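# Refit band over corner guard and carton without disturbing guard

## Task

Slip the band back on so it goes around both the corner guard and the carton, keeping the guard exactly where it lies and the carton sitting level. The guard is not fixed, so shifting it at all counts as an immediate failure. The result must hold by itself after the robot lets go; anything kept in place only by a gripper does not count.

## Robot and tools

Robot: two arms, left_arm and right_arm, mounted on opposite sides of the table; left_arm's base is on the +y side. The names do not refer to image sides. Each has a parallel gripper whose fingers point along its own +x axis and close along its own y axis. The reported end_effector_position is the point between the finger pads, 3 to 4 cm behind the fingertips.

World frame: origin at table centre, +z up, table surface at z = +0.020 m. Result state lines give, per arm, end_effector_position (m), end_effector_quat_wxyz and velocities (m/s, rad/s) in this frame. Printed hand positions may be slightly off, more so at long reach.

Row format (used by execute_actions and move): 14 numbers, each in [-1, 1], always all 14 even if one arm idles. Order: left_arm dx, dy, dz, rx, ry, rz, opening, then right_arm dx, dy, dz, rx, ry, rz, opening. The first six per arm are an offset (not a pose) in that gripper's own axes, relative to the gripper's measured pose at the start of the action (for the first action in a call, the last pose a result reported). Scale: 1.0 = 0.6 m for dx/dy/dz, 180 degrees for rotation; rx, ry, rz form one rotation vector. Opening is absolute: +1 fully open (0.088 m), empty fingers meet near -0.80; values below that close no further. Closing from full open needs at least about 0.5 s.

execute_actions(actions): a list of actions; each action is a table of up to 15 rows, one row per 1/30 s step; a short table repeats its last row up to 15 steps (0.5 s per action). Every row is an offset from the action's start pose, not from the previous row. An empty list just returns state and images. Per step the command is clipped to within 70 mm and 16 degrees of the measured pose, so large offsets take several actions; afterwards the arm goes no further than its last clipped pose. Results list step readings; HELD with an arm label means that arm's row was partly held back.

move(target, speed, blocking): target is one 14-number row; its offsets are from the pose in the latest result showing one. Each gripper follows a straight path; paths finish together, lasting 0.5 to 10 s (cut short after 10 s). speed in m/s, 0.002 to 0.5, default 0.25; rotation up to twice that in rad/s. Opening is sent at the start. Paths ignore obstacles and the other arm; grippers can lag, stray, or exceed speed near full reach. Faster contact and targets deeper past contact press harder. The result adds a move: line with the ending (done, off_target, moving, held, fault), limits (paced = pose clipped; held = steps blocked, after which the arm may jump faster) and each gripper's remaining distance. With blocking=false you get a result after 0.5 s; then use wait or stop before any new action or move.

wait(seconds): 0 to 10; arms keep last command; a running move continues and the wait returns early when it ends. stop(): brakes a running move (needs room; fingers keep going). zoom_image(camera, region): camera is cam_high, cam_low, cam_left_wrist or cam_right_wrist (all 672x504); region [x0, y0, x1, y1] pixels, at most 504x504. finished_scene(scene): ends scene 1 or 2 for good and reports success; replying without any tool call ends all remaining scenes.

Result lines: grip_measured is finger opening on the command scale (off up to about 1 mm; reads up to 0.061 narrower while squeezing hard). To hold, command about 0.07 below grip_measured; less for a lighter grip. Parts under about 3 mm get less force. grip_effort_n is motor effort (negative = closing), capped near 83 N, not pad force; it stays nonzero at rest. Hand target lines show where the controller is driving each gripper. A pose unreachable line means the clearance check altered that arm's command. MOTOR HOT appears from 50 °C; at 95 °C an OVER-TEMPERATURE FAULT holds the arm and may cut power later.

Joint ranges (rad): waist -3.054..3.054, shoulder 0..3.142, elbow 0..2.356, wrist pitch -1.571..1.571, wrist yaw -1.571..1.571, wrist roll -3.142..3.142. Load limits (N m): waist 18.2, shoulder 22.5, elbow 22.4, wrist pitch 5.92, wrist yaw 5.9, wrist roll 5.54; exceeding one freezes that arm 10 s and drops the rest of the call.

Cautions: friction can leave a gripper short or tilted, so check pose after moves and correct. Never touch the loose corner guard out of place. Keep the carton level and everything on the table. Avoid arm-to-arm collisions, hard pushes, slams and drops. Loose objects may occasionally get a brief external nudge. For an idle arm, send the offset back to its desired pose in the first call of a reply and zeros afterwards, with its desired opening. Time passes while you think; the robot holds its last command. Camera calibrations (K, distortion, T_world_to_cam) are given per camera and may be a few degrees and millimetres off.

Each tool is called after "Emit:" by a JSON object that holds its "fn" and its "kwargs", one argument or row to a line.

## Session

Emit:
{"fn": "execute_actions", "kwargs": {
  "actions": []
}}

Scene clock: 0.00 s.
left_arm: end_effector_position=(+0.3767, +0.2705, +0.2342) grip_measured=+0.983 grip_effort_n=n/a end_effector_quat_wxyz=(+0.200, +0.722, +0.370, -0.550) end_effector_velocity=(+0.001, +0.002, -0.002) end_effector_angular_velocity=(+0.007, -0.004, +0.009) | right_arm: end_effector_position=(+0.1242, -0.0971, +0.1440) grip_measured=+0.991 grip_effort_n=n/a end_effector_quat_wxyz=(+0.144, -0.741, -0.014, +0.656) end_effector_velocity=(+0.002, -0.002, +0.000) end_effector_angular_velocity=(-0.009, -0.013, +0.017)
Joint positions: left_arm=[ 0.895  2.116  1.793 -1.301 -0.34   1.769  0.087] | right_arm=[-0.084  2.062  1.631 -0.951  0.171 -1.242  0.088]
Joint velocities: left_arm=[ 0.002  0.002 -0.007  0.007 -0.007 -0.007 -0.   ] | right_arm=[-0.002 -0.002 -0.002 -0.007  0.007 -0.022  0.   ]
Heat: left arm: hottest shoulder 27 °C (+0.0 °C/min); right arm: hottest shoulder 32 °C (+0.0 °C/min).
Hand target (left_arm): +0.377, +0.271, +0.234; +0.200, +0.722, +0.370, -0.550
Hand target (right_arm): +0.124, -0.097, +0.144; -0.144, +0.741, +0.014, -0.656
camera_calibration (this result's frames):
cam_left_wrist: T_world_to_cam=[[-0.767717, 0.633589, 0.0957864, 0.109024], [0.526387, 0.538325, 0.658121, -0.472588], [0.365414, 0.555671, -0.746794, -0.036198], [0, 0, 0, 1]] pos_world=[0.345691, 0.205444, 0.273545]
cam_right_wrist: T_world_to_cam=[[0.199076, 0.949749, 0.24155, 0.0392785], [0.844134, -0.291395, 0.45003, -0.178714], [0.497802, 0.11431, -0.859725, 0.149437], [0, 0, 0, 1]] pos_world=[0.0686491, -0.106463, 0.199414]

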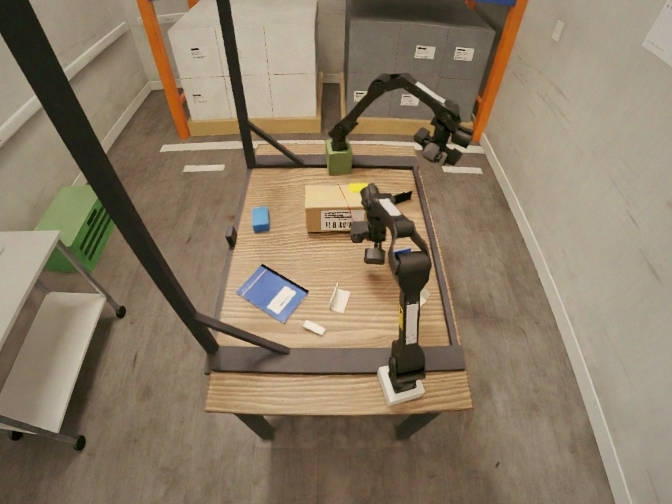

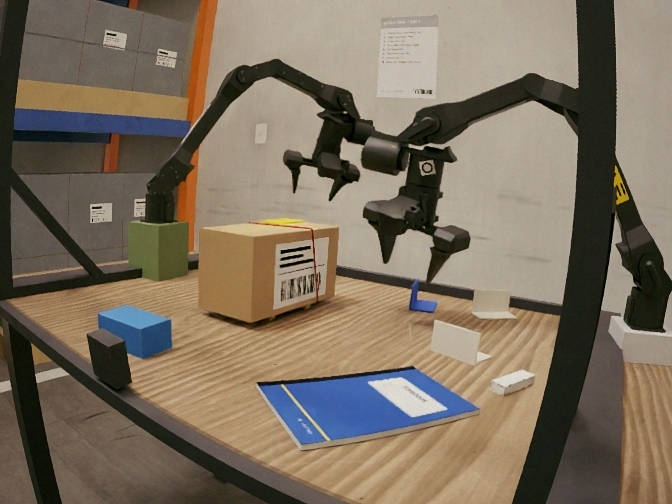

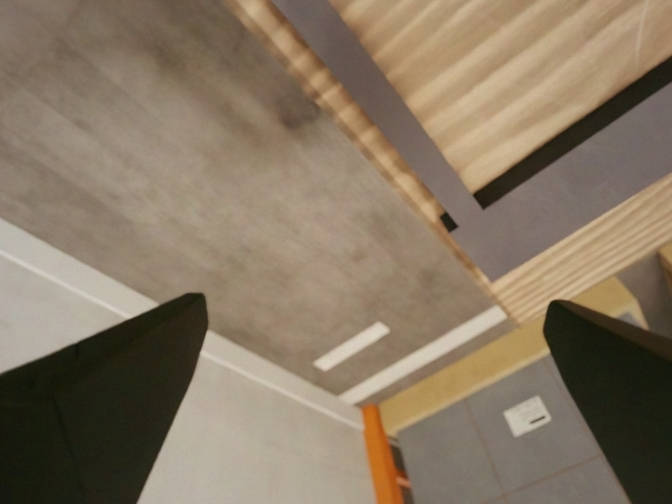

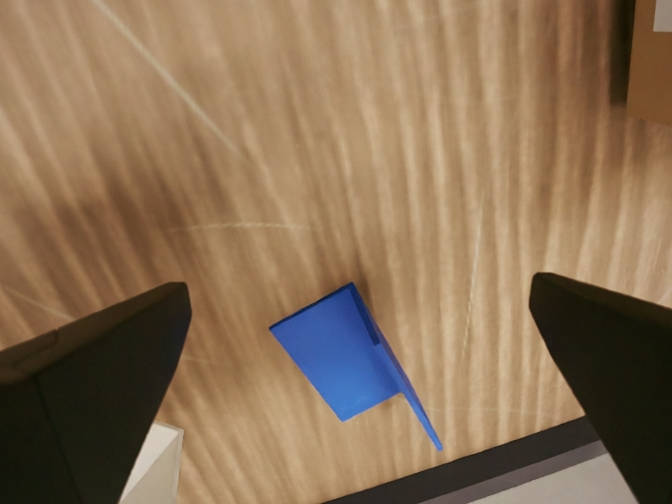

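Emit:
{"fn": "move", "kwargs": {
  "target": [-0.17,-0.274,0.105,-0.605,0,-0.112,1,-0.2,0.288,-0.078,0,0,0,1],
  "speed": 0.4
}}

Scene clock: 17.23 s.
left_arm: end_effector_position=(+0.2020, +0.2981, +0.3294) grip_measured=+0.983 grip_effort_n=0.7 end_effector_quat_wxyz=(+0.692, +0.166, +0.698, -0.085) end_effector_velocity=(-0.003, -0.001, -0.000) end_effector_angular_velocity=(-0.002, +0.008, +0.015) | right_arm: end_effector_position=(+0.1250, -0.2919, +0.2276) grip_measured=+0.991 grip_effort_n=1.6 end_effector_quat_wxyz=(+0.146, -0.738, -0.016, +0.658) end_effector_velocity=(+0.000, -0.002, -0.002) end_effector_angular_velocity=(-0.013, +0.005, -0.008)
Joint positions: left_arm=[ 0.775  1.481  1.419 -1.568 -0.098 -0.287  0.087] | right_arm=[ 0.054  1.302  1.119 -1.216  0.191 -1.105  0.088]
Joint velocities: left_arm=[-0.007 -0.002 -0.002 -0.007  0.007 -0.022 -0.   ] | right_arm=[-0.002  0.002 -0.002 -0.007 -0.007  0.007 -0.   ]
Heat: left arm: hottest shoulder 33 °C (+20.9 °C/min); right arm: hottest shoulder 38 °C (+20.9 °C/min).
Hand target (left_arm): +0.199, +0.299, +0.330; +0.692, +0.162, +0.698, -0.085
Hand target (right_arm): +0.126, -0.296, +0.226; -0.144, +0.740, +0.014, -0.657
Off the commanded pose (left_arm): 0.004 m, 13 deg.
Off the commanded pose (right_arm): 0.006 m, 1 deg.
joint sent to its limit (left arm) — the command would take joint 4 (wrist pitch) past its lower limit, so that joint was sent only as far as its limit.
move: off_target (left_arm)
camera_calibration (this result's frames):
cam_left_wrist: T_world_to_cam=[[-0.324846, -0.937267, -0.126514, 0.400368], [-0.878574, 0.249534, 0.407235, -0.00559476], [-0.350119, 0.24344, -0.904518, 0.372951], [0, 0, 0, 1]] pos_world=[0.25572, 0.285856, 0.390272]
cam_right_wrist: T_world_to_cam=[[0.199409, 0.948581, 0.245825, 0.202617], [0.847448, -0.292893, 0.44277, -0.272982], [0.492004, 0.120031, -0.862279, 0.246217], [0, 0, 0, 1]] pos_world=[0.0697949, -0.301707, 0.283368]

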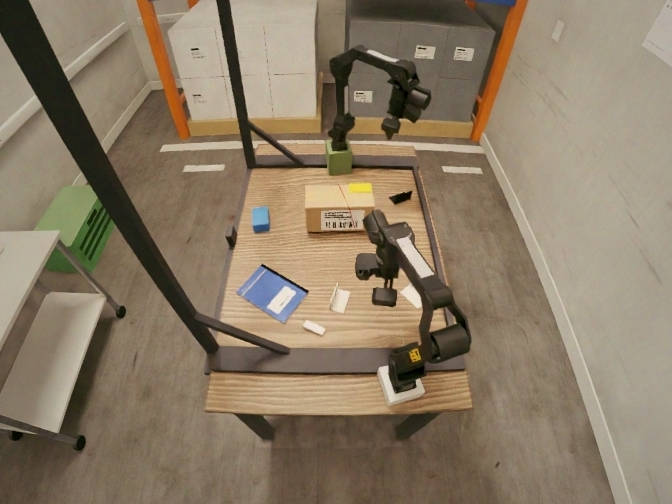

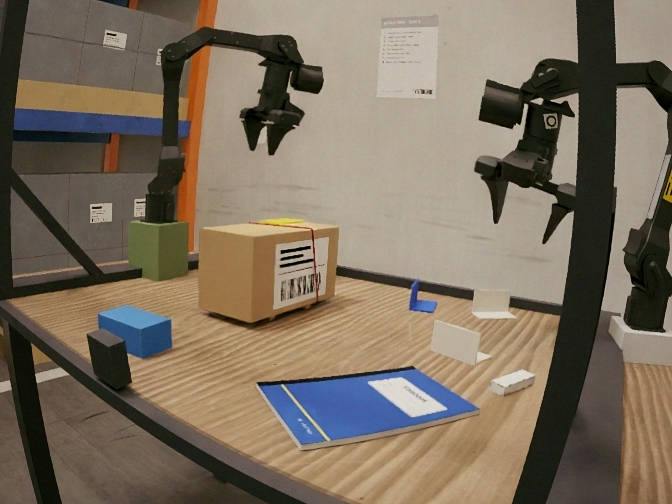

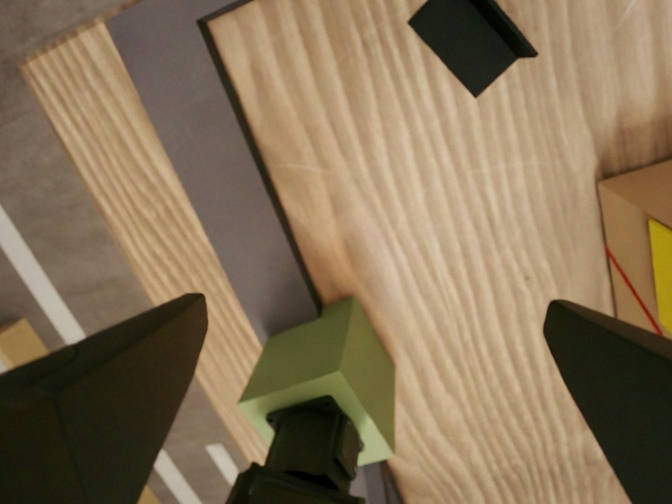

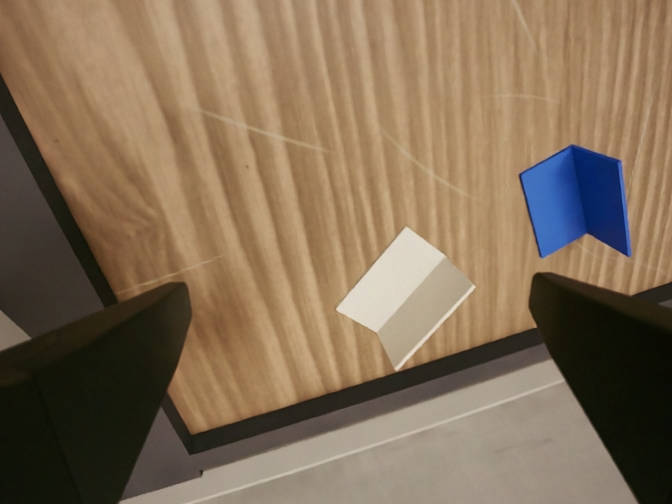

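Emit:
{"fn": "move", "kwargs": {
  "target": [0.026,-0.257,-0.21,-0.613,0.028,-0.033,1,0,0,0,0,0,0,1],
  "speed": 0.4
}}

Scene clock: 26.03 s.
left_arm: end_effector_position=(+0.0295, +0.1994, +0.3035) grip_measured=+0.983 grip_effort_n=0.7 end_effector_quat_wxyz=(-0.496, +0.500, -0.507, -0.498) end_effector_velocity=(+0.000, +0.003, -0.002) end_effector_angular_velocity=(+0.018, -0.005, +0.020) | right_arm: end_effector_position=(+0.1250, -0.2920, +0.2276) grip_measured=+0.991 grip_effort_n=1.6 end_effector_quat_wxyz=(+0.146, -0.738, -0.016, +0.658) end_effector_velocity=(+0.002, -0.001, +0.001) end_effector_angular_velocity=(-0.005, -0.015, +0.032)
Joint positions: left_arm=[-0.05   1.39   1.242 -1.41   0.01  -3.033  0.087] | right_arm=[ 0.054  1.302  1.119 -1.216  0.191 -1.105  0.088]
Joint velocities: left_arm=[-0.002  0.002 -0.007 -0.007 -0.007 -0.022 -0.   ] | right_arm=[-0.002 -0.002  0.002 -0.007  0.007 -0.037 -0.   ]
Heat: left arm: hottest shoulder 33 °C (+13.8 °C/min); right arm: hottest shoulder 37 °C (+11.5 °C/min).
Hand target (left_arm): +0.029, +0.199, +0.300; +0.499, -0.498, +0.501, +0.502
Hand target (right_arm): +0.125, -0.292, +0.228; -0.146, +0.738, +0.016, -0.658
Off the commanded pose (left_arm): 0.003 m, 1 deg.
Off the commanded pose (right_arm): 0.000 m, 0 deg.
move: done
camera_calibration (this result's frames):
cam_left_wrist: T_world_to_cam=[[0.999498, 0.0207496, -0.0239272, -0.0127265], [0.0285728, -0.916669, 0.398624, 0.0864251], [-0.0136621, -0.399108, -0.916802, 0.435051], [0, 0, 0, 1]] pos_world=[0.0161944, 0.25312, 0.3641]
cam_right_wrist: T_world_to_cam=[[0.199382, 0.948671, 0.245501, 0.202793], [0.847399, -0.292731, 0.442972, -0.273011], [0.4921, 0.119717, -0.862268, 0.246096], [0, 0, 0, 1]] pos_world=[0.0698124, -0.301764, 0.283351]

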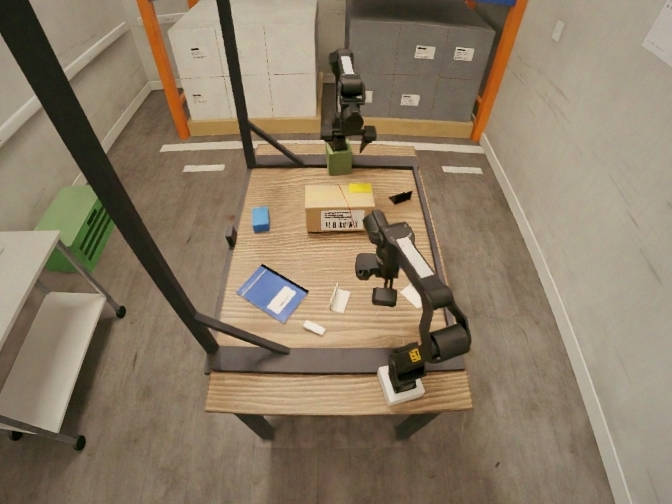

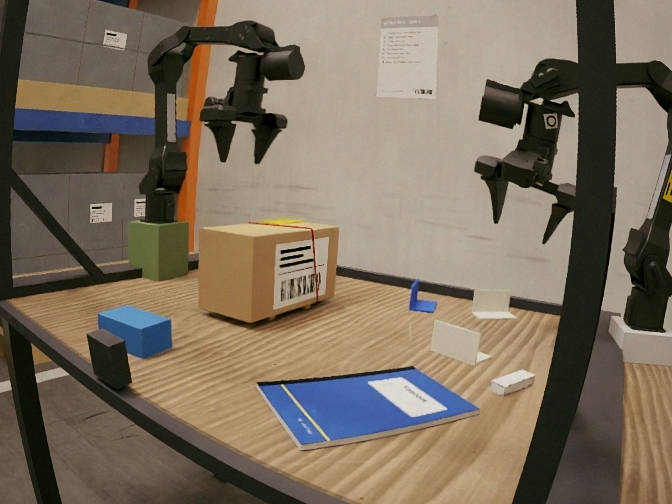

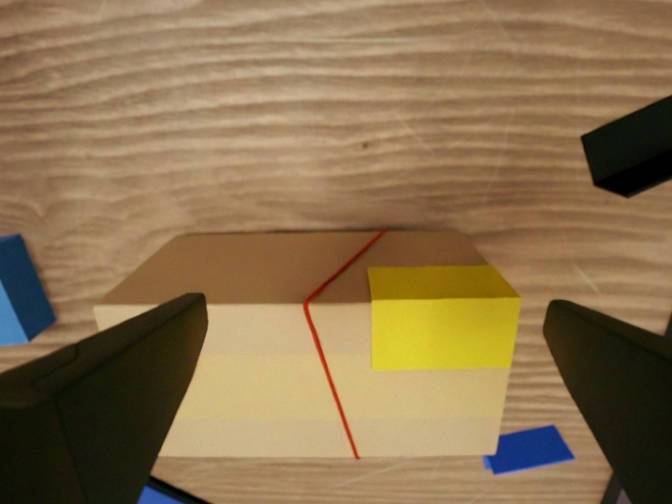

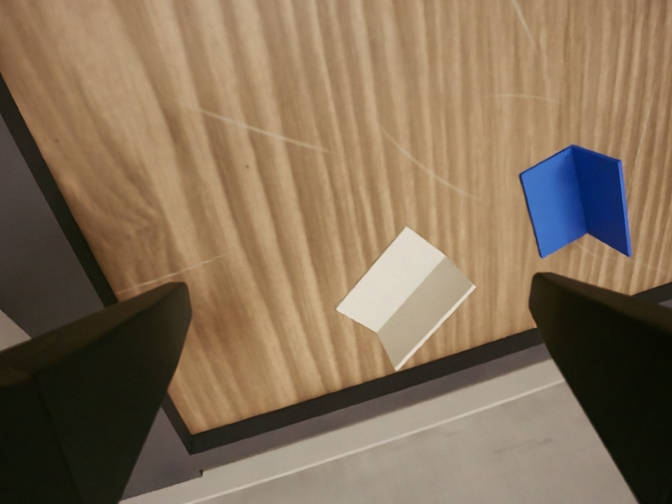

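Emit:
{"fn": "zoom_image", "kwargs": {
  "camera": "cam_high",
  "region": [295, 165, 395, 245]
}}

Emit:
{"fn": "zoom_image", "kwargs": {
  "camera": "cam_low",
  "region": [180, 190, 360, 340]
}}

Emit:
{"fn": "zoom_image", "kwargs": {
  "camera": "cam_left_wrist",
  "region": [260, 210, 560, 480]
}}

Region (295, 165, 395, 245) of cam_high's 672x504 image, scaled by 5.040, with more detail than that image has; it fills the top 403 rows of this view, and the rest is white.

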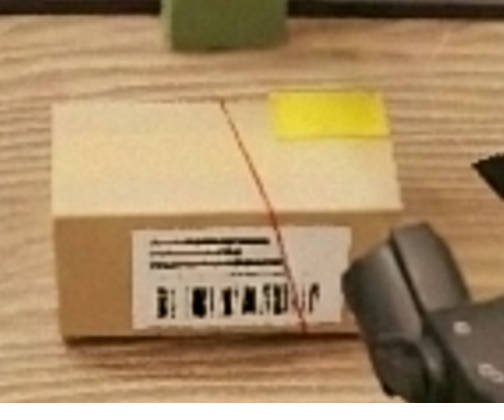

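Region (180, 190, 360, 340) of cam_low's 672x504 image, scaled by 2.800, with more detail than that image has.

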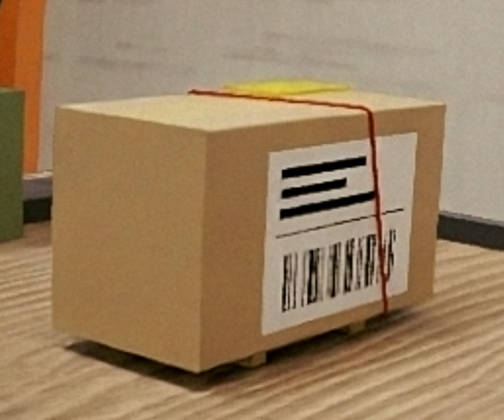

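Region (260, 210, 560, 480) of cam_left_wrist's 672x504 image, scaled by 1.680, with more detail than that image has; it fills the top 454 rows of this view, and the rest is white.

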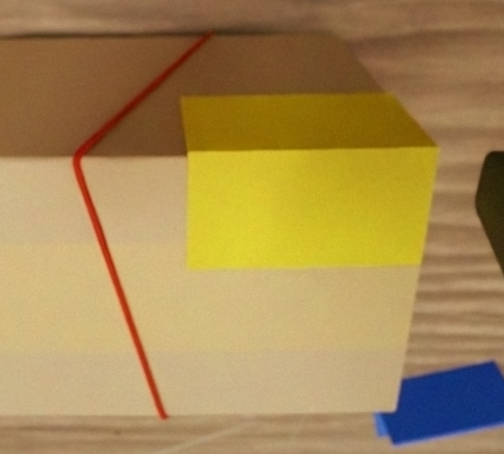

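Emit:
{"fn": "move", "kwargs": {
  "target": [0.15,0.049,-0.145,0,0,0,-0.45,0,0,0,0,0,0,1],
  "speed": 0.2
}}

Scene clock: 60.57 s.
left_arm: end_effector_position=(+0.0021, +0.1136, +0.2168) grip_measured=-0.447 grip_effort_n=-15.6 end_effector_quat_wxyz=(-0.498, +0.495, -0.514, -0.492) end_effector_velocity=(+0.003, -0.001, -0.003) end_effector_angular_velocity=(+0.002, -0.022, -0.009) | right_arm: end_effector_position=(+0.1250, -0.2920, +0.2276) grip_measured=+0.991 grip_effort_n=1.6 end_effector_quat_wxyz=(+0.146, -0.738, -0.016, +0.658) end_effector_velocity=(+0.000, +0.002, +0.001) end_effector_angular_velocity=(+0.011, +0.012, -0.013)
Joint positions: left_arm=[-0.165  1.735  1.237 -1.054  0.013 -3.127  0.017] | right_arm=[ 0.054  1.302  1.119 -1.216  0.191 -1.105  0.088]
Joint velocities: left_arm=[-0.002  0.007 -0.002  0.007 -0.022  0.007 -0.   ] | right_arm=[-0.007 -0.002  0.002  0.007 -0.007  0.007 -0.   ]
Heat: left arm: hottest shoulder 30 °C (+2.0 °C/min); right arm: hottest shoulder 35 °C (+3.0 °C/min).
Hand target (left_arm): +0.001, +0.111, +0.214; +0.498, -0.493, +0.513, +0.495
Hand target (right_arm): +0.125, -0.292, +0.228; -0.146, +0.738, +0.016, -0.658
Off the commanded pose (left_arm): 0.004 m, 1 deg.
Off the commanded pose (right_arm): 0.000 m, 0 deg.
joint sent to its limit (left arm) — the command would take joint 6 (wrist roll) past its lower limit, so that joint was sent only as far as its limit.
move: done
camera_calibration (this result's frames):
cam_left_wrist: T_world_to_cam=[[0.99959, -0.0000607414, -0.0286486, 0.0177764], [0.0115136, -0.914834, 0.403665, 0.0419177], [-0.0262332, -0.403829, -0.914458, 0.320982], [0, 0, 0, 1]] pos_world=[-0.00983134, 0.167971, 0.277113]
cam_right_wrist: T_world_to_cam=[[0.199382, 0.948671, 0.245501, 0.202793], [0.847399, -0.292731, 0.442972, -0.273011], [0.4921, 0.119717, -0.862268, 0.246096], [0, 0, 0, 1]] pos_world=[0.0698124, -0.301764, 0.283351]

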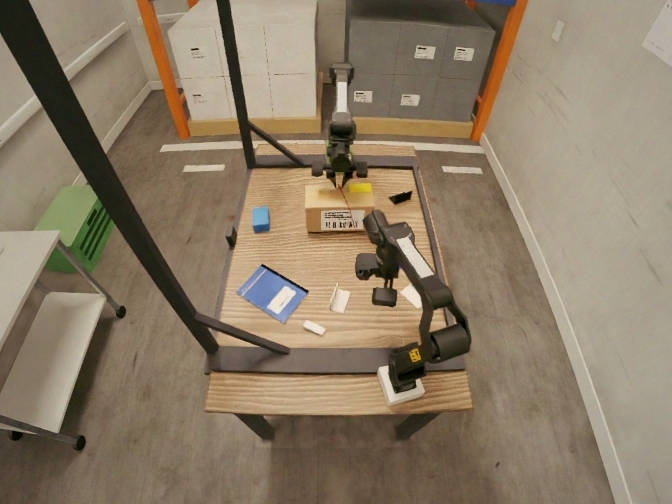

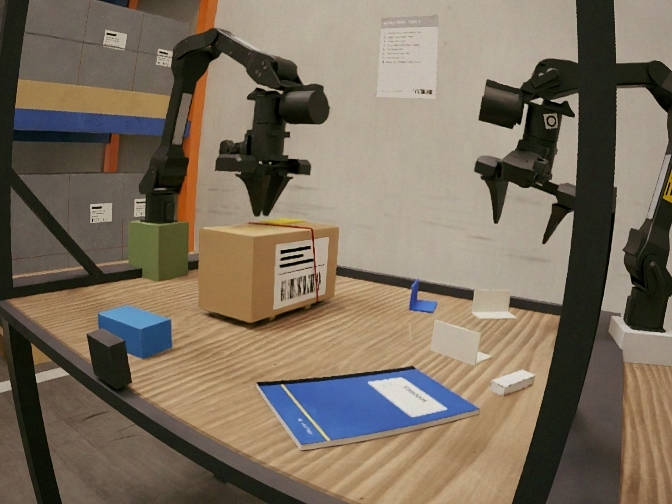

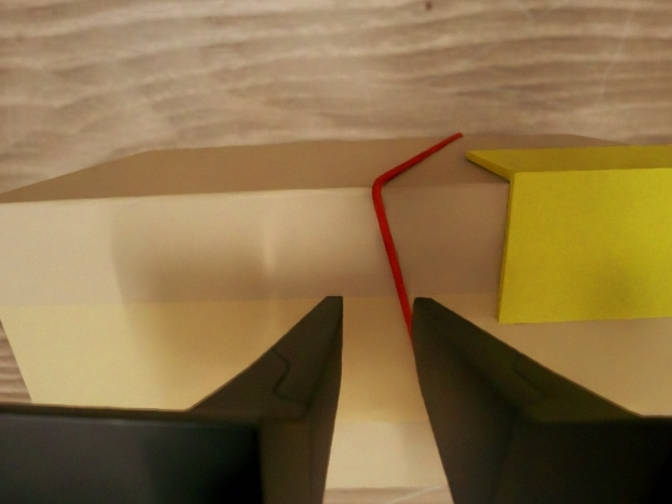

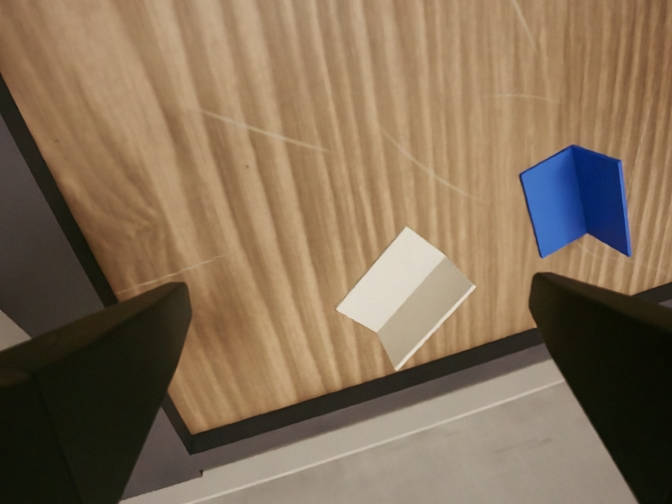

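Emit:
{"fn": "move", "kwargs": {
  "target": [0.028,-0.01,0.005,0,0,0,-0.48,0,0,0,0,0,0,1],
  "speed": 0.04
}}

Scene clock: 69.60 s.
left_arm: end_effector_position=(+0.0072, +0.1137, +0.2046) grip_measured=-0.477 grip_effort_n=-15.6 end_effector_quat_wxyz=(-0.494, +0.500, -0.517, -0.489) end_effector_velocity=(+0.002, +0.000, -0.001) end_effector_angular_velocity=(-0.002, -0.008, -0.005) | right_arm: end_effector_position=(+0.1250, -0.2920, +0.2276) grip_measured=+0.991 grip_effort_n=1.6 end_effector_quat_wxyz=(+0.146, -0.738, -0.016, +0.658) end_effector_velocity=(+0.002, -0.002, -0.000) end_effector_angular_velocity=(-0.004, -0.007, -0.011)
Joint positions: left_arm=[-0.149  1.736  1.187 -0.988  0.013 -3.114  0.016] | right_arm=[ 0.054  1.302  1.119 -1.216  0.191 -1.105  0.088]
Joint velocities: left_arm=[ 0.002 -0.002 -0.007  0.007 -0.007  0.007 -0.   ] | right_arm=[-0.002 -0.002 -0.002 -0.007  0.007  0.007 -0.   ]
Heat: left arm: hottest shoulder 30 °C (-1.0 °C/min); right arm: hottest shoulder 34 °C (-2.0 °C/min).
Hand target (left_arm): +0.008, +0.116, +0.200; +0.498, -0.495, +0.514, +0.492
Hand target (right_arm): +0.125, -0.292, +0.228; -0.146, +0.738, +0.016, -0.658
Off the commanded pose (left_arm): 0.005 m, 1 deg.
Off the commanded pose (right_arm): 0.000 m, 0 deg.
move: done
camera_calibration (this result's frames):
cam_left_wrist: T_world_to_cam=[[0.999595, 0.00255537, -0.0283535, 0.0119677], [0.0141717, -0.908455, 0.417743, 0.0431941], [-0.0246904, -0.417976, -0.908123, 0.310361], [0, 0, 0, 1]] pos_world=[-0.00491206, 0.168933, 0.264141]
cam_right_wrist: T_world_to_cam=[[0.199382, 0.948671, 0.245501, 0.202793], [0.847399, -0.292731, 0.442972, -0.273011], [0.4921, 0.119717, -0.862268, 0.246096], [0, 0, 0, 1]] pos_world=[0.0698124, -0.301764, 0.283351]

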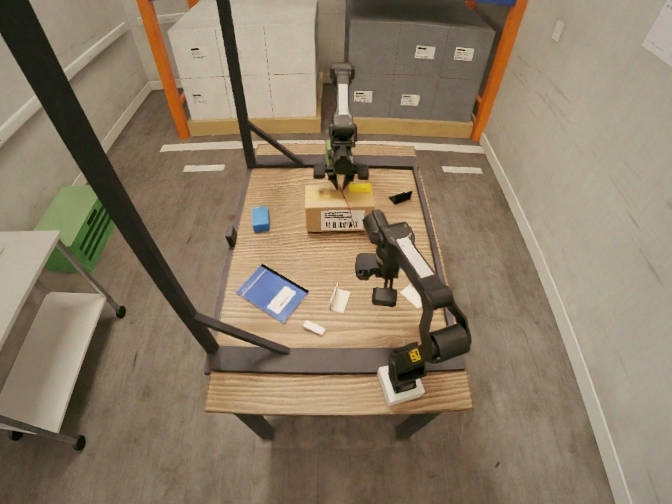

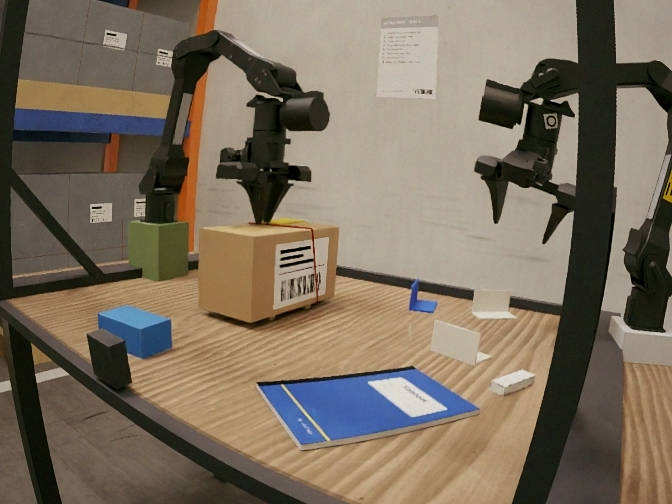

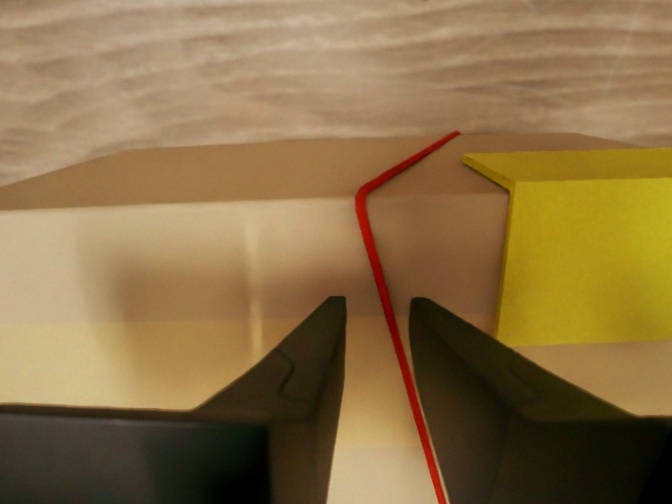

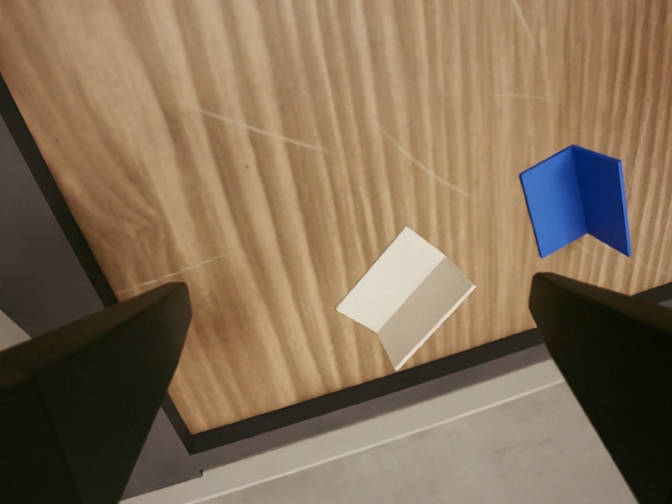

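Emit:
{"fn": "move", "kwargs": {
  "target": [0.03,0,0.006,0,-0.01,0,-0.5,0,0,0,0,0,0,1],
  "speed": 0.02
}}

Scene clock: 73.80 s.
left_arm: end_effector_position=(+0.0072, +0.1130, +0.1996) grip_measured=-0.497 grip_effort_n=-15.6 end_effector_quat_wxyz=(-0.493, +0.501, -0.518, -0.488) end_effector_velocity=(-0.002, -0.001, +0.002) end_effector_angular_velocity=(-0.012, +0.007, -0.010) | right_arm: end_effector_position=(+0.1250, -0.2920, +0.2276) grip_measured=+0.991 grip_effort_n=1.2 end_effector_quat_wxyz=(+0.146, -0.738, -0.016, +0.658) end_effector_velocity=(+0.001, -0.005, -0.001) end_effector_angular_velocity=(-0.026, -0.004, +0.020)
Joint positions: left_arm=[-0.149  1.741  1.172 -0.963  0.013 -3.114  0.015] | right_arm=[ 0.054  1.302  1.119 -1.216  0.191 -1.105  0.088]
Joint velocities: left_arm=[-0.002 -0.007 -0.002  0.007  0.007  0.007  0.   ] | right_arm=[-0.002 -0.002 -0.002 -0.022 -0.007 -0.022  0.   ]
Heat: left arm: hottest shoulder 30 °C (-2.0 °C/min); right arm: hottest shoulder 34 °C (-3.0 °C/min).
Hand target (left_arm): +0.007, +0.117, +0.187; +0.502, -0.492, +0.509, +0.497
Hand target (right_arm): +0.125, -0.292, +0.228; -0.146, +0.738, +0.016, -0.658
Off the commanded pose (left_arm): 0.014 m, 2 deg.
Off the commanded pose (right_arm): 0.000 m, 0 deg.
move: off_target (left_arm)
camera_calibration (this result's frames):
cam_left_wrist: T_world_to_cam=[[0.999595, 0.00242561, -0.0283399, 0.0118352], [0.0141612, -0.906533, 0.421898, 0.0436177], [-0.0246677, -0.422128, -0.9062, 0.305594], [0, 0, 0, 1]] pos_world=[-0.00490976, 0.168512, 0.258862]
cam_right_wrist: T_world_to_cam=[[0.199382, 0.948671, 0.245501, 0.202793], [0.847399, -0.292731, 0.442972, -0.273011], [0.4921, 0.119717, -0.862268, 0.246096], [0, 0, 0, 1]] pos_world=[0.0698124, -0.301764, 0.283351]

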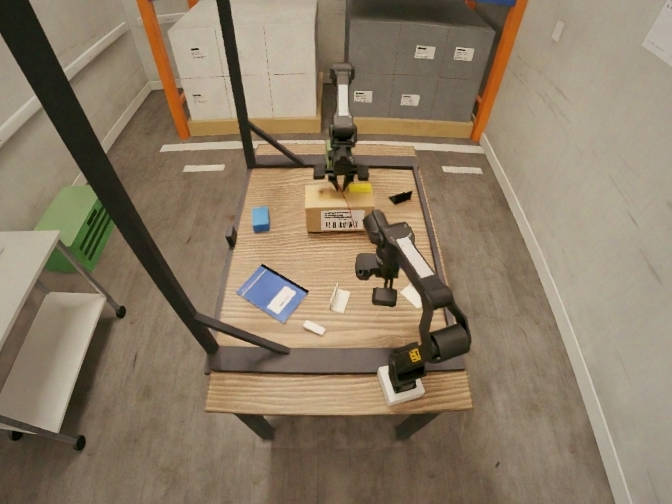

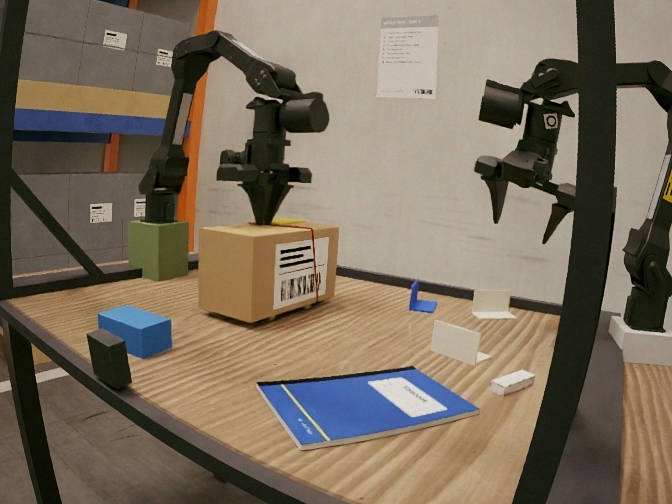

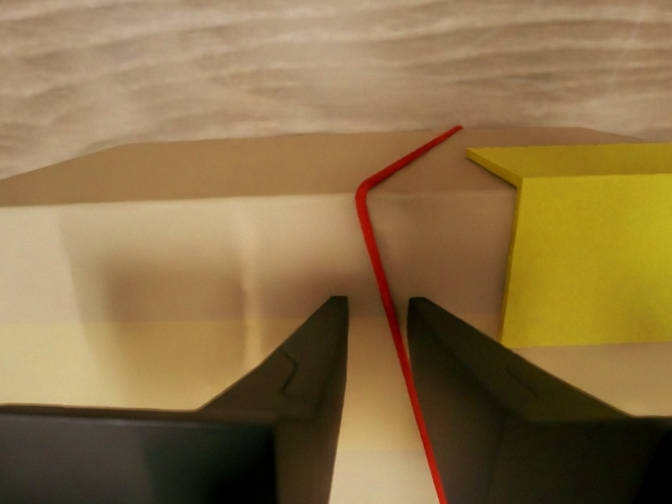

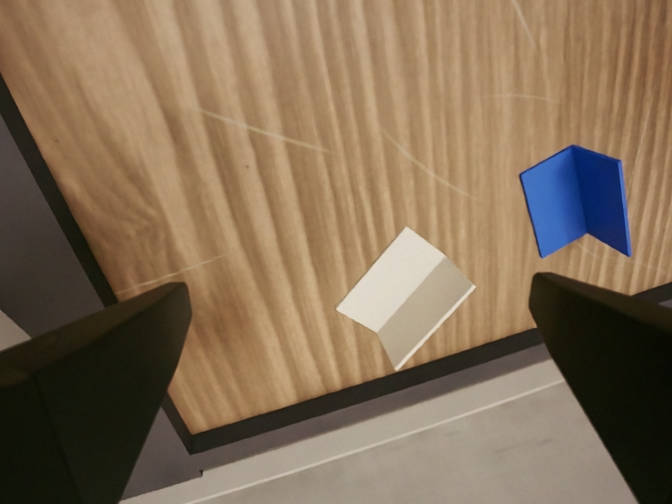

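Emit:
{"fn": "execute_actions", "kwargs": {
  "actions": [
    [[-0.012,-0.008,0,0,0,0,-0.48,0,0,0,0,0,0,1]],
    [[0,-0.008,0,0,0,0,-0.48,0,0,0,0,0,0,1]],
    [[0.02,0,0,0,0,0,-0.48,0,0,0,0,0,0,1]],
    [[0.012,0,0,0,0,0,-0.48,0,0,0,0,0,0,1]]
  ]
}}

Scene clock: 80.47 s.
left_arm: end_effector_position=(+0.0148, +0.1140, +0.1993) grip_measured=-0.483 grip_effort_n=16.0 end_effector_quat_wxyz=(-0.489, +0.503, -0.519, -0.488) end_effector_velocity=(+0.001, +0.005, -0.000) end_effector_angular_velocity=(+0.023, -0.020, +0.016) | right_arm: end_effector_position=(+0.1250, -0.2920, +0.2276) grip_measured=+0.991 grip_effort_n=1.6 end_effector_quat_wxyz=(+0.146, -0.738, -0.016, +0.658) end_effector_velocity=(-0.001, -0.002, +0.000) end_effector_angular_velocity=(-0.010, +0.018, +0.003)
Joint positions: left_arm=[-0.123  1.734  1.163 -0.956  0.017 -3.094  0.015] | right_arm=[ 0.054  1.302  1.119 -1.216  0.191 -1.105  0.088]
Joint velocities: left_arm=[-0.007 -0.002 -0.002 -0.022 -0.022 -0.022 -0.   ] | right_arm=[-0.007 -0.002  0.002 -0.007 -0.022 -0.007  0.   ]
Heat: left arm: hottest shoulder 30 °C (-3.0 °C/min); right arm: hottest shoulder 34 °C (-4.0 °C/min).
Hand target (left_arm): +0.015, +0.114, +0.192; +0.491, -0.501, +0.517, +0.490
Hand target (right_arm): +0.125, -0.292, +0.228; -0.146, +0.738, +0.016, -0.658
Off the commanded pose (left_arm): 0.007 m, 0 deg.
Off the commanded pose (right_arm): 0.000 m, 0 deg.
Step readings (end_effector_position; steps 1 to 15: 1st action; 16 to 30: 2nd action; 31 to 45: 3rd action; 46 to 60: 4th action):
0: left_arm (+0.0072, +0.1129, +0.1996) | right_arm (+0.1250, -0.2920, +0.2276)
1: left_arm (+0.0073, +0.1128, +0.2001) | right_arm (+0.1250, -0.2920, +0.2276)
2: left_arm (+0.0075, +0.1127, +0.2009) | right_arm (+0.1250, -0.2920, +0.2276)
4: left_arm (+0.0085, +0.1136, +0.2018) | right_arm (+0.1250, -0.2920, +0.2276)
8: left_arm (+0.0106, +0.1154, +0.2019) | right_arm (+0.1250, -0.2920, +0.2276)
15: left_arm (+0.0107, +0.1152, +0.2025) | right_arm (+0.1250, -0.2920, +0.2276)
16: left_arm (+0.0108, +0.1152, +0.2025) | right_arm (+0.1250, -0.2920, +0.2276)
17: left_arm (+0.0116, +0.1153, +0.2025) | right_arm (+0.1250, -0.2920, +0.2276)
19: left_arm (+0.0135, +0.1153, +0.2025) | right_arm (+0.1250, -0.2920, +0.2276)
23: left_arm (+0.0147, +0.1153, +0.2025) | right_arm (+0.1250, -0.2920, +0.2276)
30: left_arm (+0.0147, +0.1153, +0.2025) | right_arm (+0.1250, -0.2920, +0.2276)
31: left_arm (+0.0147, +0.1150, +0.2018) | right_arm (+0.1250, -0.2920, +0.2276)
32: left_arm (+0.0148, +0.1138, +0.2008) | right_arm (+0.1250, -0.2920, +0.2276)
34: left_arm (+0.0148, +0.1139, +0.1997) | right_arm (+0.1250, -0.2920, +0.2276)
38: left_arm (+0.0148, +0.1140, +0.1991) | right_arm (+0.1250, -0.2920, +0.2276)
45: left_arm (+0.0147, +0.1140, +0.1990) | right_arm (+0.1250, -0.2920, +0.2276)
46: left_arm (+0.0148, +0.1140, +0.1992) | right_arm (+0.1250, -0.2920, +0.2276)
47: left_arm (+0.0148, +0.1139, +0.1992) | right_arm (+0.1250, -0.2920, +0.2276)
49: left_arm (+0.0148, +0.1139, +0.1992) | right_arm (+0.1250, -0.2920, +0.2276)
53: left_arm (+0.0148, +0.1140, +0.1993) | right_arm (+0.1250, -0.2920, +0.2276)
60: end_effector_position above
camera_calibration (this result's frames):
cam_left_wrist: T_world_to_cam=[[0.999489, 0.00825827, -0.0308878, 0.00412689], [0.0206467, -0.904341, 0.426312, 0.0433109], [-0.0244125, -0.426731, -0.904049, 0.306014], [0, 0, 0, 1]] pos_world=[0.00245157, 0.169719, 0.258315]
cam_right_wrist: T_world_to_cam=[[0.199382, 0.948671, 0.245501, 0.202793], [0.847399, -0.292731, 0.442972, -0.273011], [0.4921, 0.119717, -0.862268, 0.246096], [0, 0, 0, 1]] pos_world=[0.0698124, -0.301764, 0.283351]

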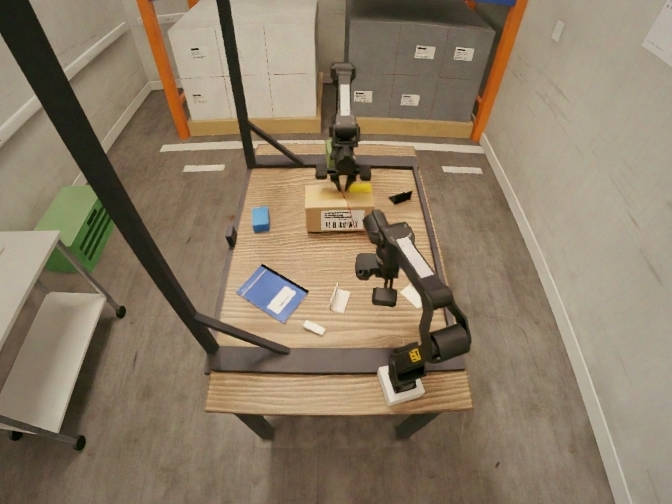

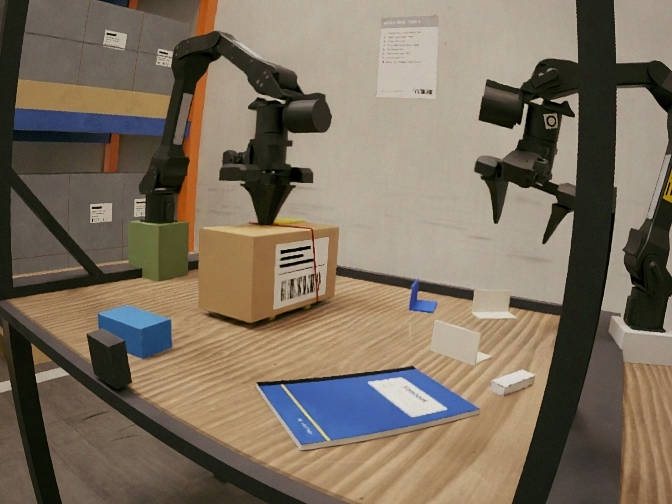

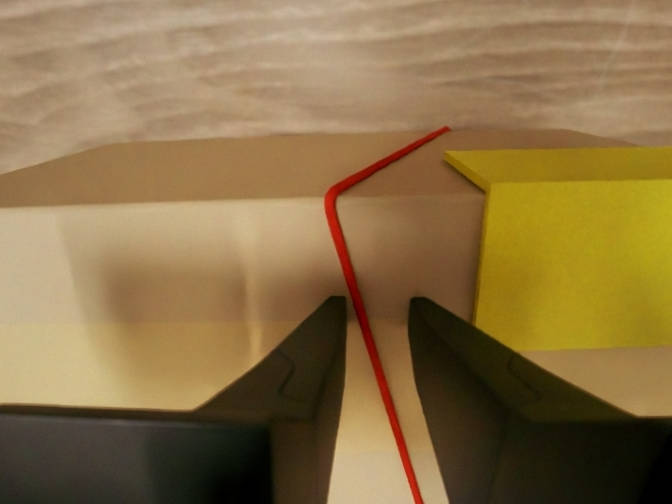

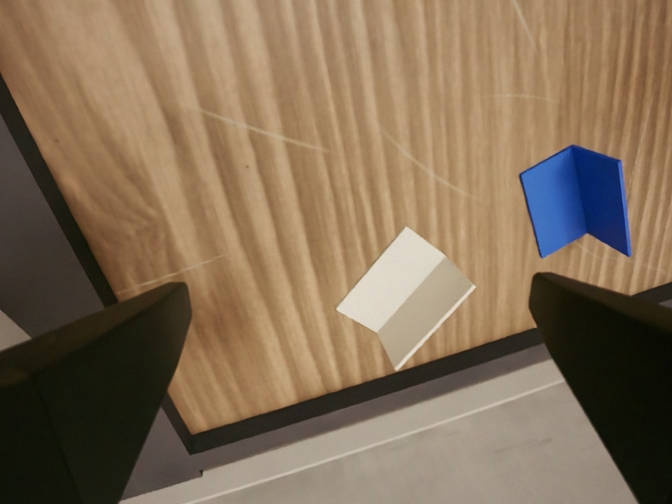

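Emit:
{"fn": "execute_actions", "kwargs": {
  "actions": [
    [[0.004,0,0,0,0,0,-0.55,0,0,0,0,0,0,1],[0.004,0,0,0,0,0,-0.6,0,0,0,0,0,0,1],[0.004,0,0,0,0,0,-0.64,0,0,0,0,0,0,1],[0.004,0,0,0,0,0,-0.68,0,0,0,0,0,0,1],[0.004,0,0,0,0,0,-0.72,0,0,0,0,0,0,1],[0.004,0,0,0,0,0,-0.75,0,0,0,0,0,0,1],[0.004,0,0,0,0,0,-0.78,0,0,0,0,0,0,1],[0.004,0,0,0,0,0,-0.81,0,0,0,0,0,0,1],[0.004,0,0,0,0,0,-0.85,0,0,0,0,0,0,1],[0.004,0,0,0,0,0,-0.9,0,0,0,0,0,0,1]],
    [[-0.015,0,0,0,0,0,-0.9,0,0,0,0,0,0,1]],
    [[-0.015,0,0,0,0,0,-0.9,0,0,0,0,0,0,1]]
  ]
}}

Emit:
{"fn": "zoom_image", "kwargs": {
  "camera": "cam_low",
  "region": [180, 160, 360, 340]
}}

Scene clock: 87.80 s.
left_arm: end_effector_position=(+0.0151, +0.1152, +0.2087) grip_measured=-0.815 grip_effort_n=-83.5 end_effector_quat_wxyz=(-0.493, +0.500, -0.515, -0.492) end_effector_velocity=(+0.002, +0.004, -0.001) end_effector_angular_velocity=(+0.013, -0.021, +0.006) | right_arm: end_effector_position=(+0.1250, -0.2920, +0.2276) grip_measured=+0.991 grip_effort_n=1.2 end_effector_quat_wxyz=(+0.146, -0.738, -0.016, +0.658) end_effector_velocity=(+0.001, -0.000, -0.000) end_effector_angular_velocity=(+0.004, +0.007, +0.001)
Joint positions: left_arm=[-0.122  1.73   1.198 -1.01   0.016 -3.094  0.   ] | right_arm=[ 0.054  1.302  1.119 -1.216  0.191 -1.105  0.088]
Joint velocities: left_arm=[-0.002 -0.002 -0.007 -0.007 -0.022 -0.007  0.   ] | right_arm=[-0.007 -0.007 -0.007  0.007 -0.007 -0.007 -0.   ]
Heat: left arm: hottest shoulder 30 °C (-2.0 °C/min); right arm: hottest shoulder 34 °C (-3.1 °C/min).
Hand target (left_arm): +0.015, +0.114, +0.213; +0.490, -0.503, +0.517, +0.489
Hand target (right_arm): +0.125, -0.292, +0.228; -0.146, +0.738, +0.016, -0.658
Off the commanded pose (left_arm): 0.005 m, 1 deg.
Off the commanded pose (right_arm): 0.000 m, 0 deg.
Step readings (end_effector_position; steps 1 to 15: 1st action; 16 to 30: 2nd action; 31 to 45: 3rd action):
0: left_arm (+0.0148, +0.1140, +0.1993) | right_arm (+0.1250, -0.2920, +0.2276)
1: left_arm (+0.0148, +0.1139, +0.1996) | right_arm (+0.1250, -0.2920, +0.2276)
2: left_arm (+0.0149, +0.1136, +0.1999) | right_arm (+0.1250, -0.2920, +0.2276)
4: left_arm (+0.0154, +0.1131, +0.1999) | right_arm (+0.1250, -0.2920, +0.2276)
8: left_arm (+0.0153, +0.1126, +0.1999) | right_arm (+0.1250, -0.2920, +0.2276)
15: left_arm (+0.0152, +0.1125, +0.1999) | right_arm (+0.1250, -0.2920, +0.2276)
16: left_arm (+0.0152, +0.1120, +0.2011) | right_arm (+0.1250, -0.2920, +0.2276)
17: left_arm (+0.0152, +0.1123, +0.2021) | right_arm (+0.1250, -0.2920, +0.2276)
19: left_arm (+0.0152, +0.1139, +0.2028) | right_arm (+0.1250, -0.2920, +0.2276)
23: left_arm (+0.0152, +0.1139, +0.2041) | right_arm (+0.1250, -0.2920, +0.2276)
30: left_arm (+0.0152, +0.1140, +0.2043) | right_arm (+0.1250, -0.2920, +0.2276)
31: left_arm (+0.0152, +0.1143, +0.2049) | right_arm (+0.1250, -0.2920, +0.2276)
32: left_arm (+0.0151, +0.1150, +0.2058) | right_arm (+0.1250, -0.2920, +0.2276)
34: left_arm (+0.0151, +0.1150, +0.2074) | right_arm (+0.1250, -0.2920, +0.2276)
38: left_arm (+0.0151, +0.1151, +0.2085) | right_arm (+0.1250, -0.2920, +0.2276)
45: end_effector_position above
camera_calibration (this result's frames):
cam_left_wrist: T_world_to_cam=[[0.999502, 0.00951653, -0.0300855, 0.00372429], [0.0210953, -0.910578, 0.412798, 0.0439548], [-0.0234668, -0.413228, -0.910325, 0.314774], [0, 0, 0, 1]] pos_world=[0.00273705, 0.170062, 0.268514]
cam_right_wrist: T_world_to_cam=[[0.199382, 0.948671, 0.245501, 0.202793], [0.847399, -0.292731, 0.442972, -0.273011], [0.4921, 0.119717, -0.862268, 0.246096], [0, 0, 0, 1]] pos_world=[0.0698124, -0.301764, 0.283351]

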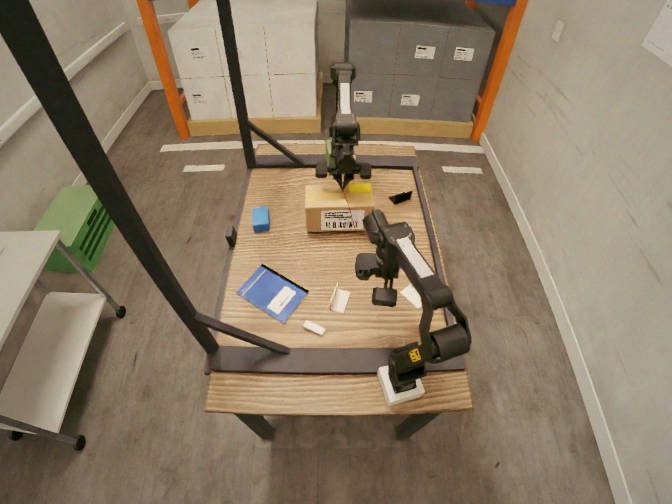

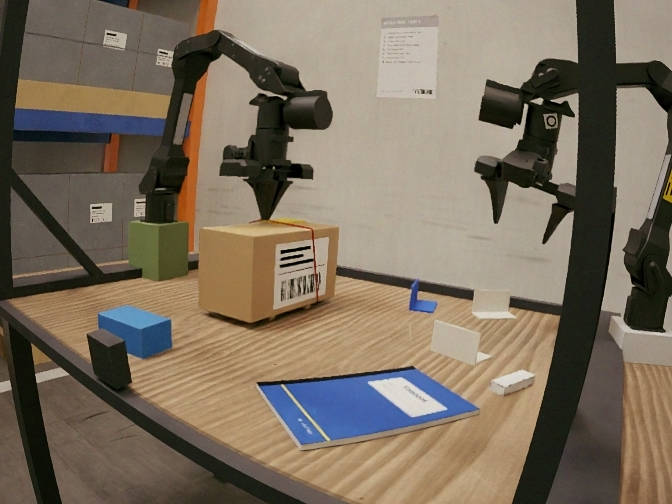

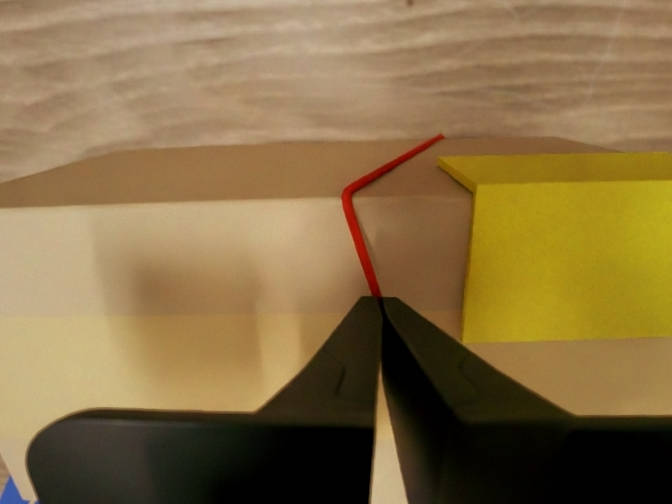

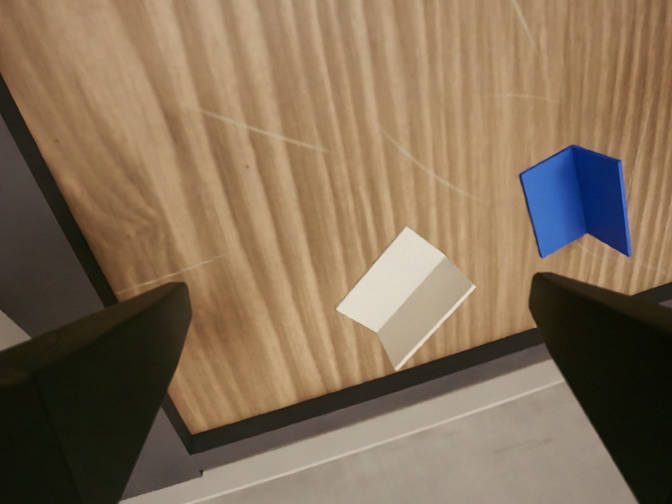

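Region (180, 160, 360, 340) of cam_low's 672x504 image, scaled by 2.800, with more detail than that image has.

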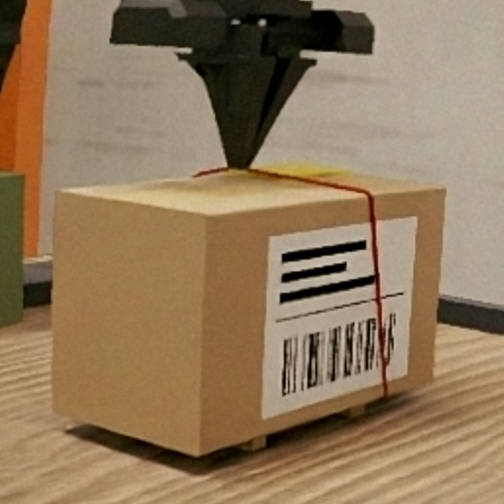

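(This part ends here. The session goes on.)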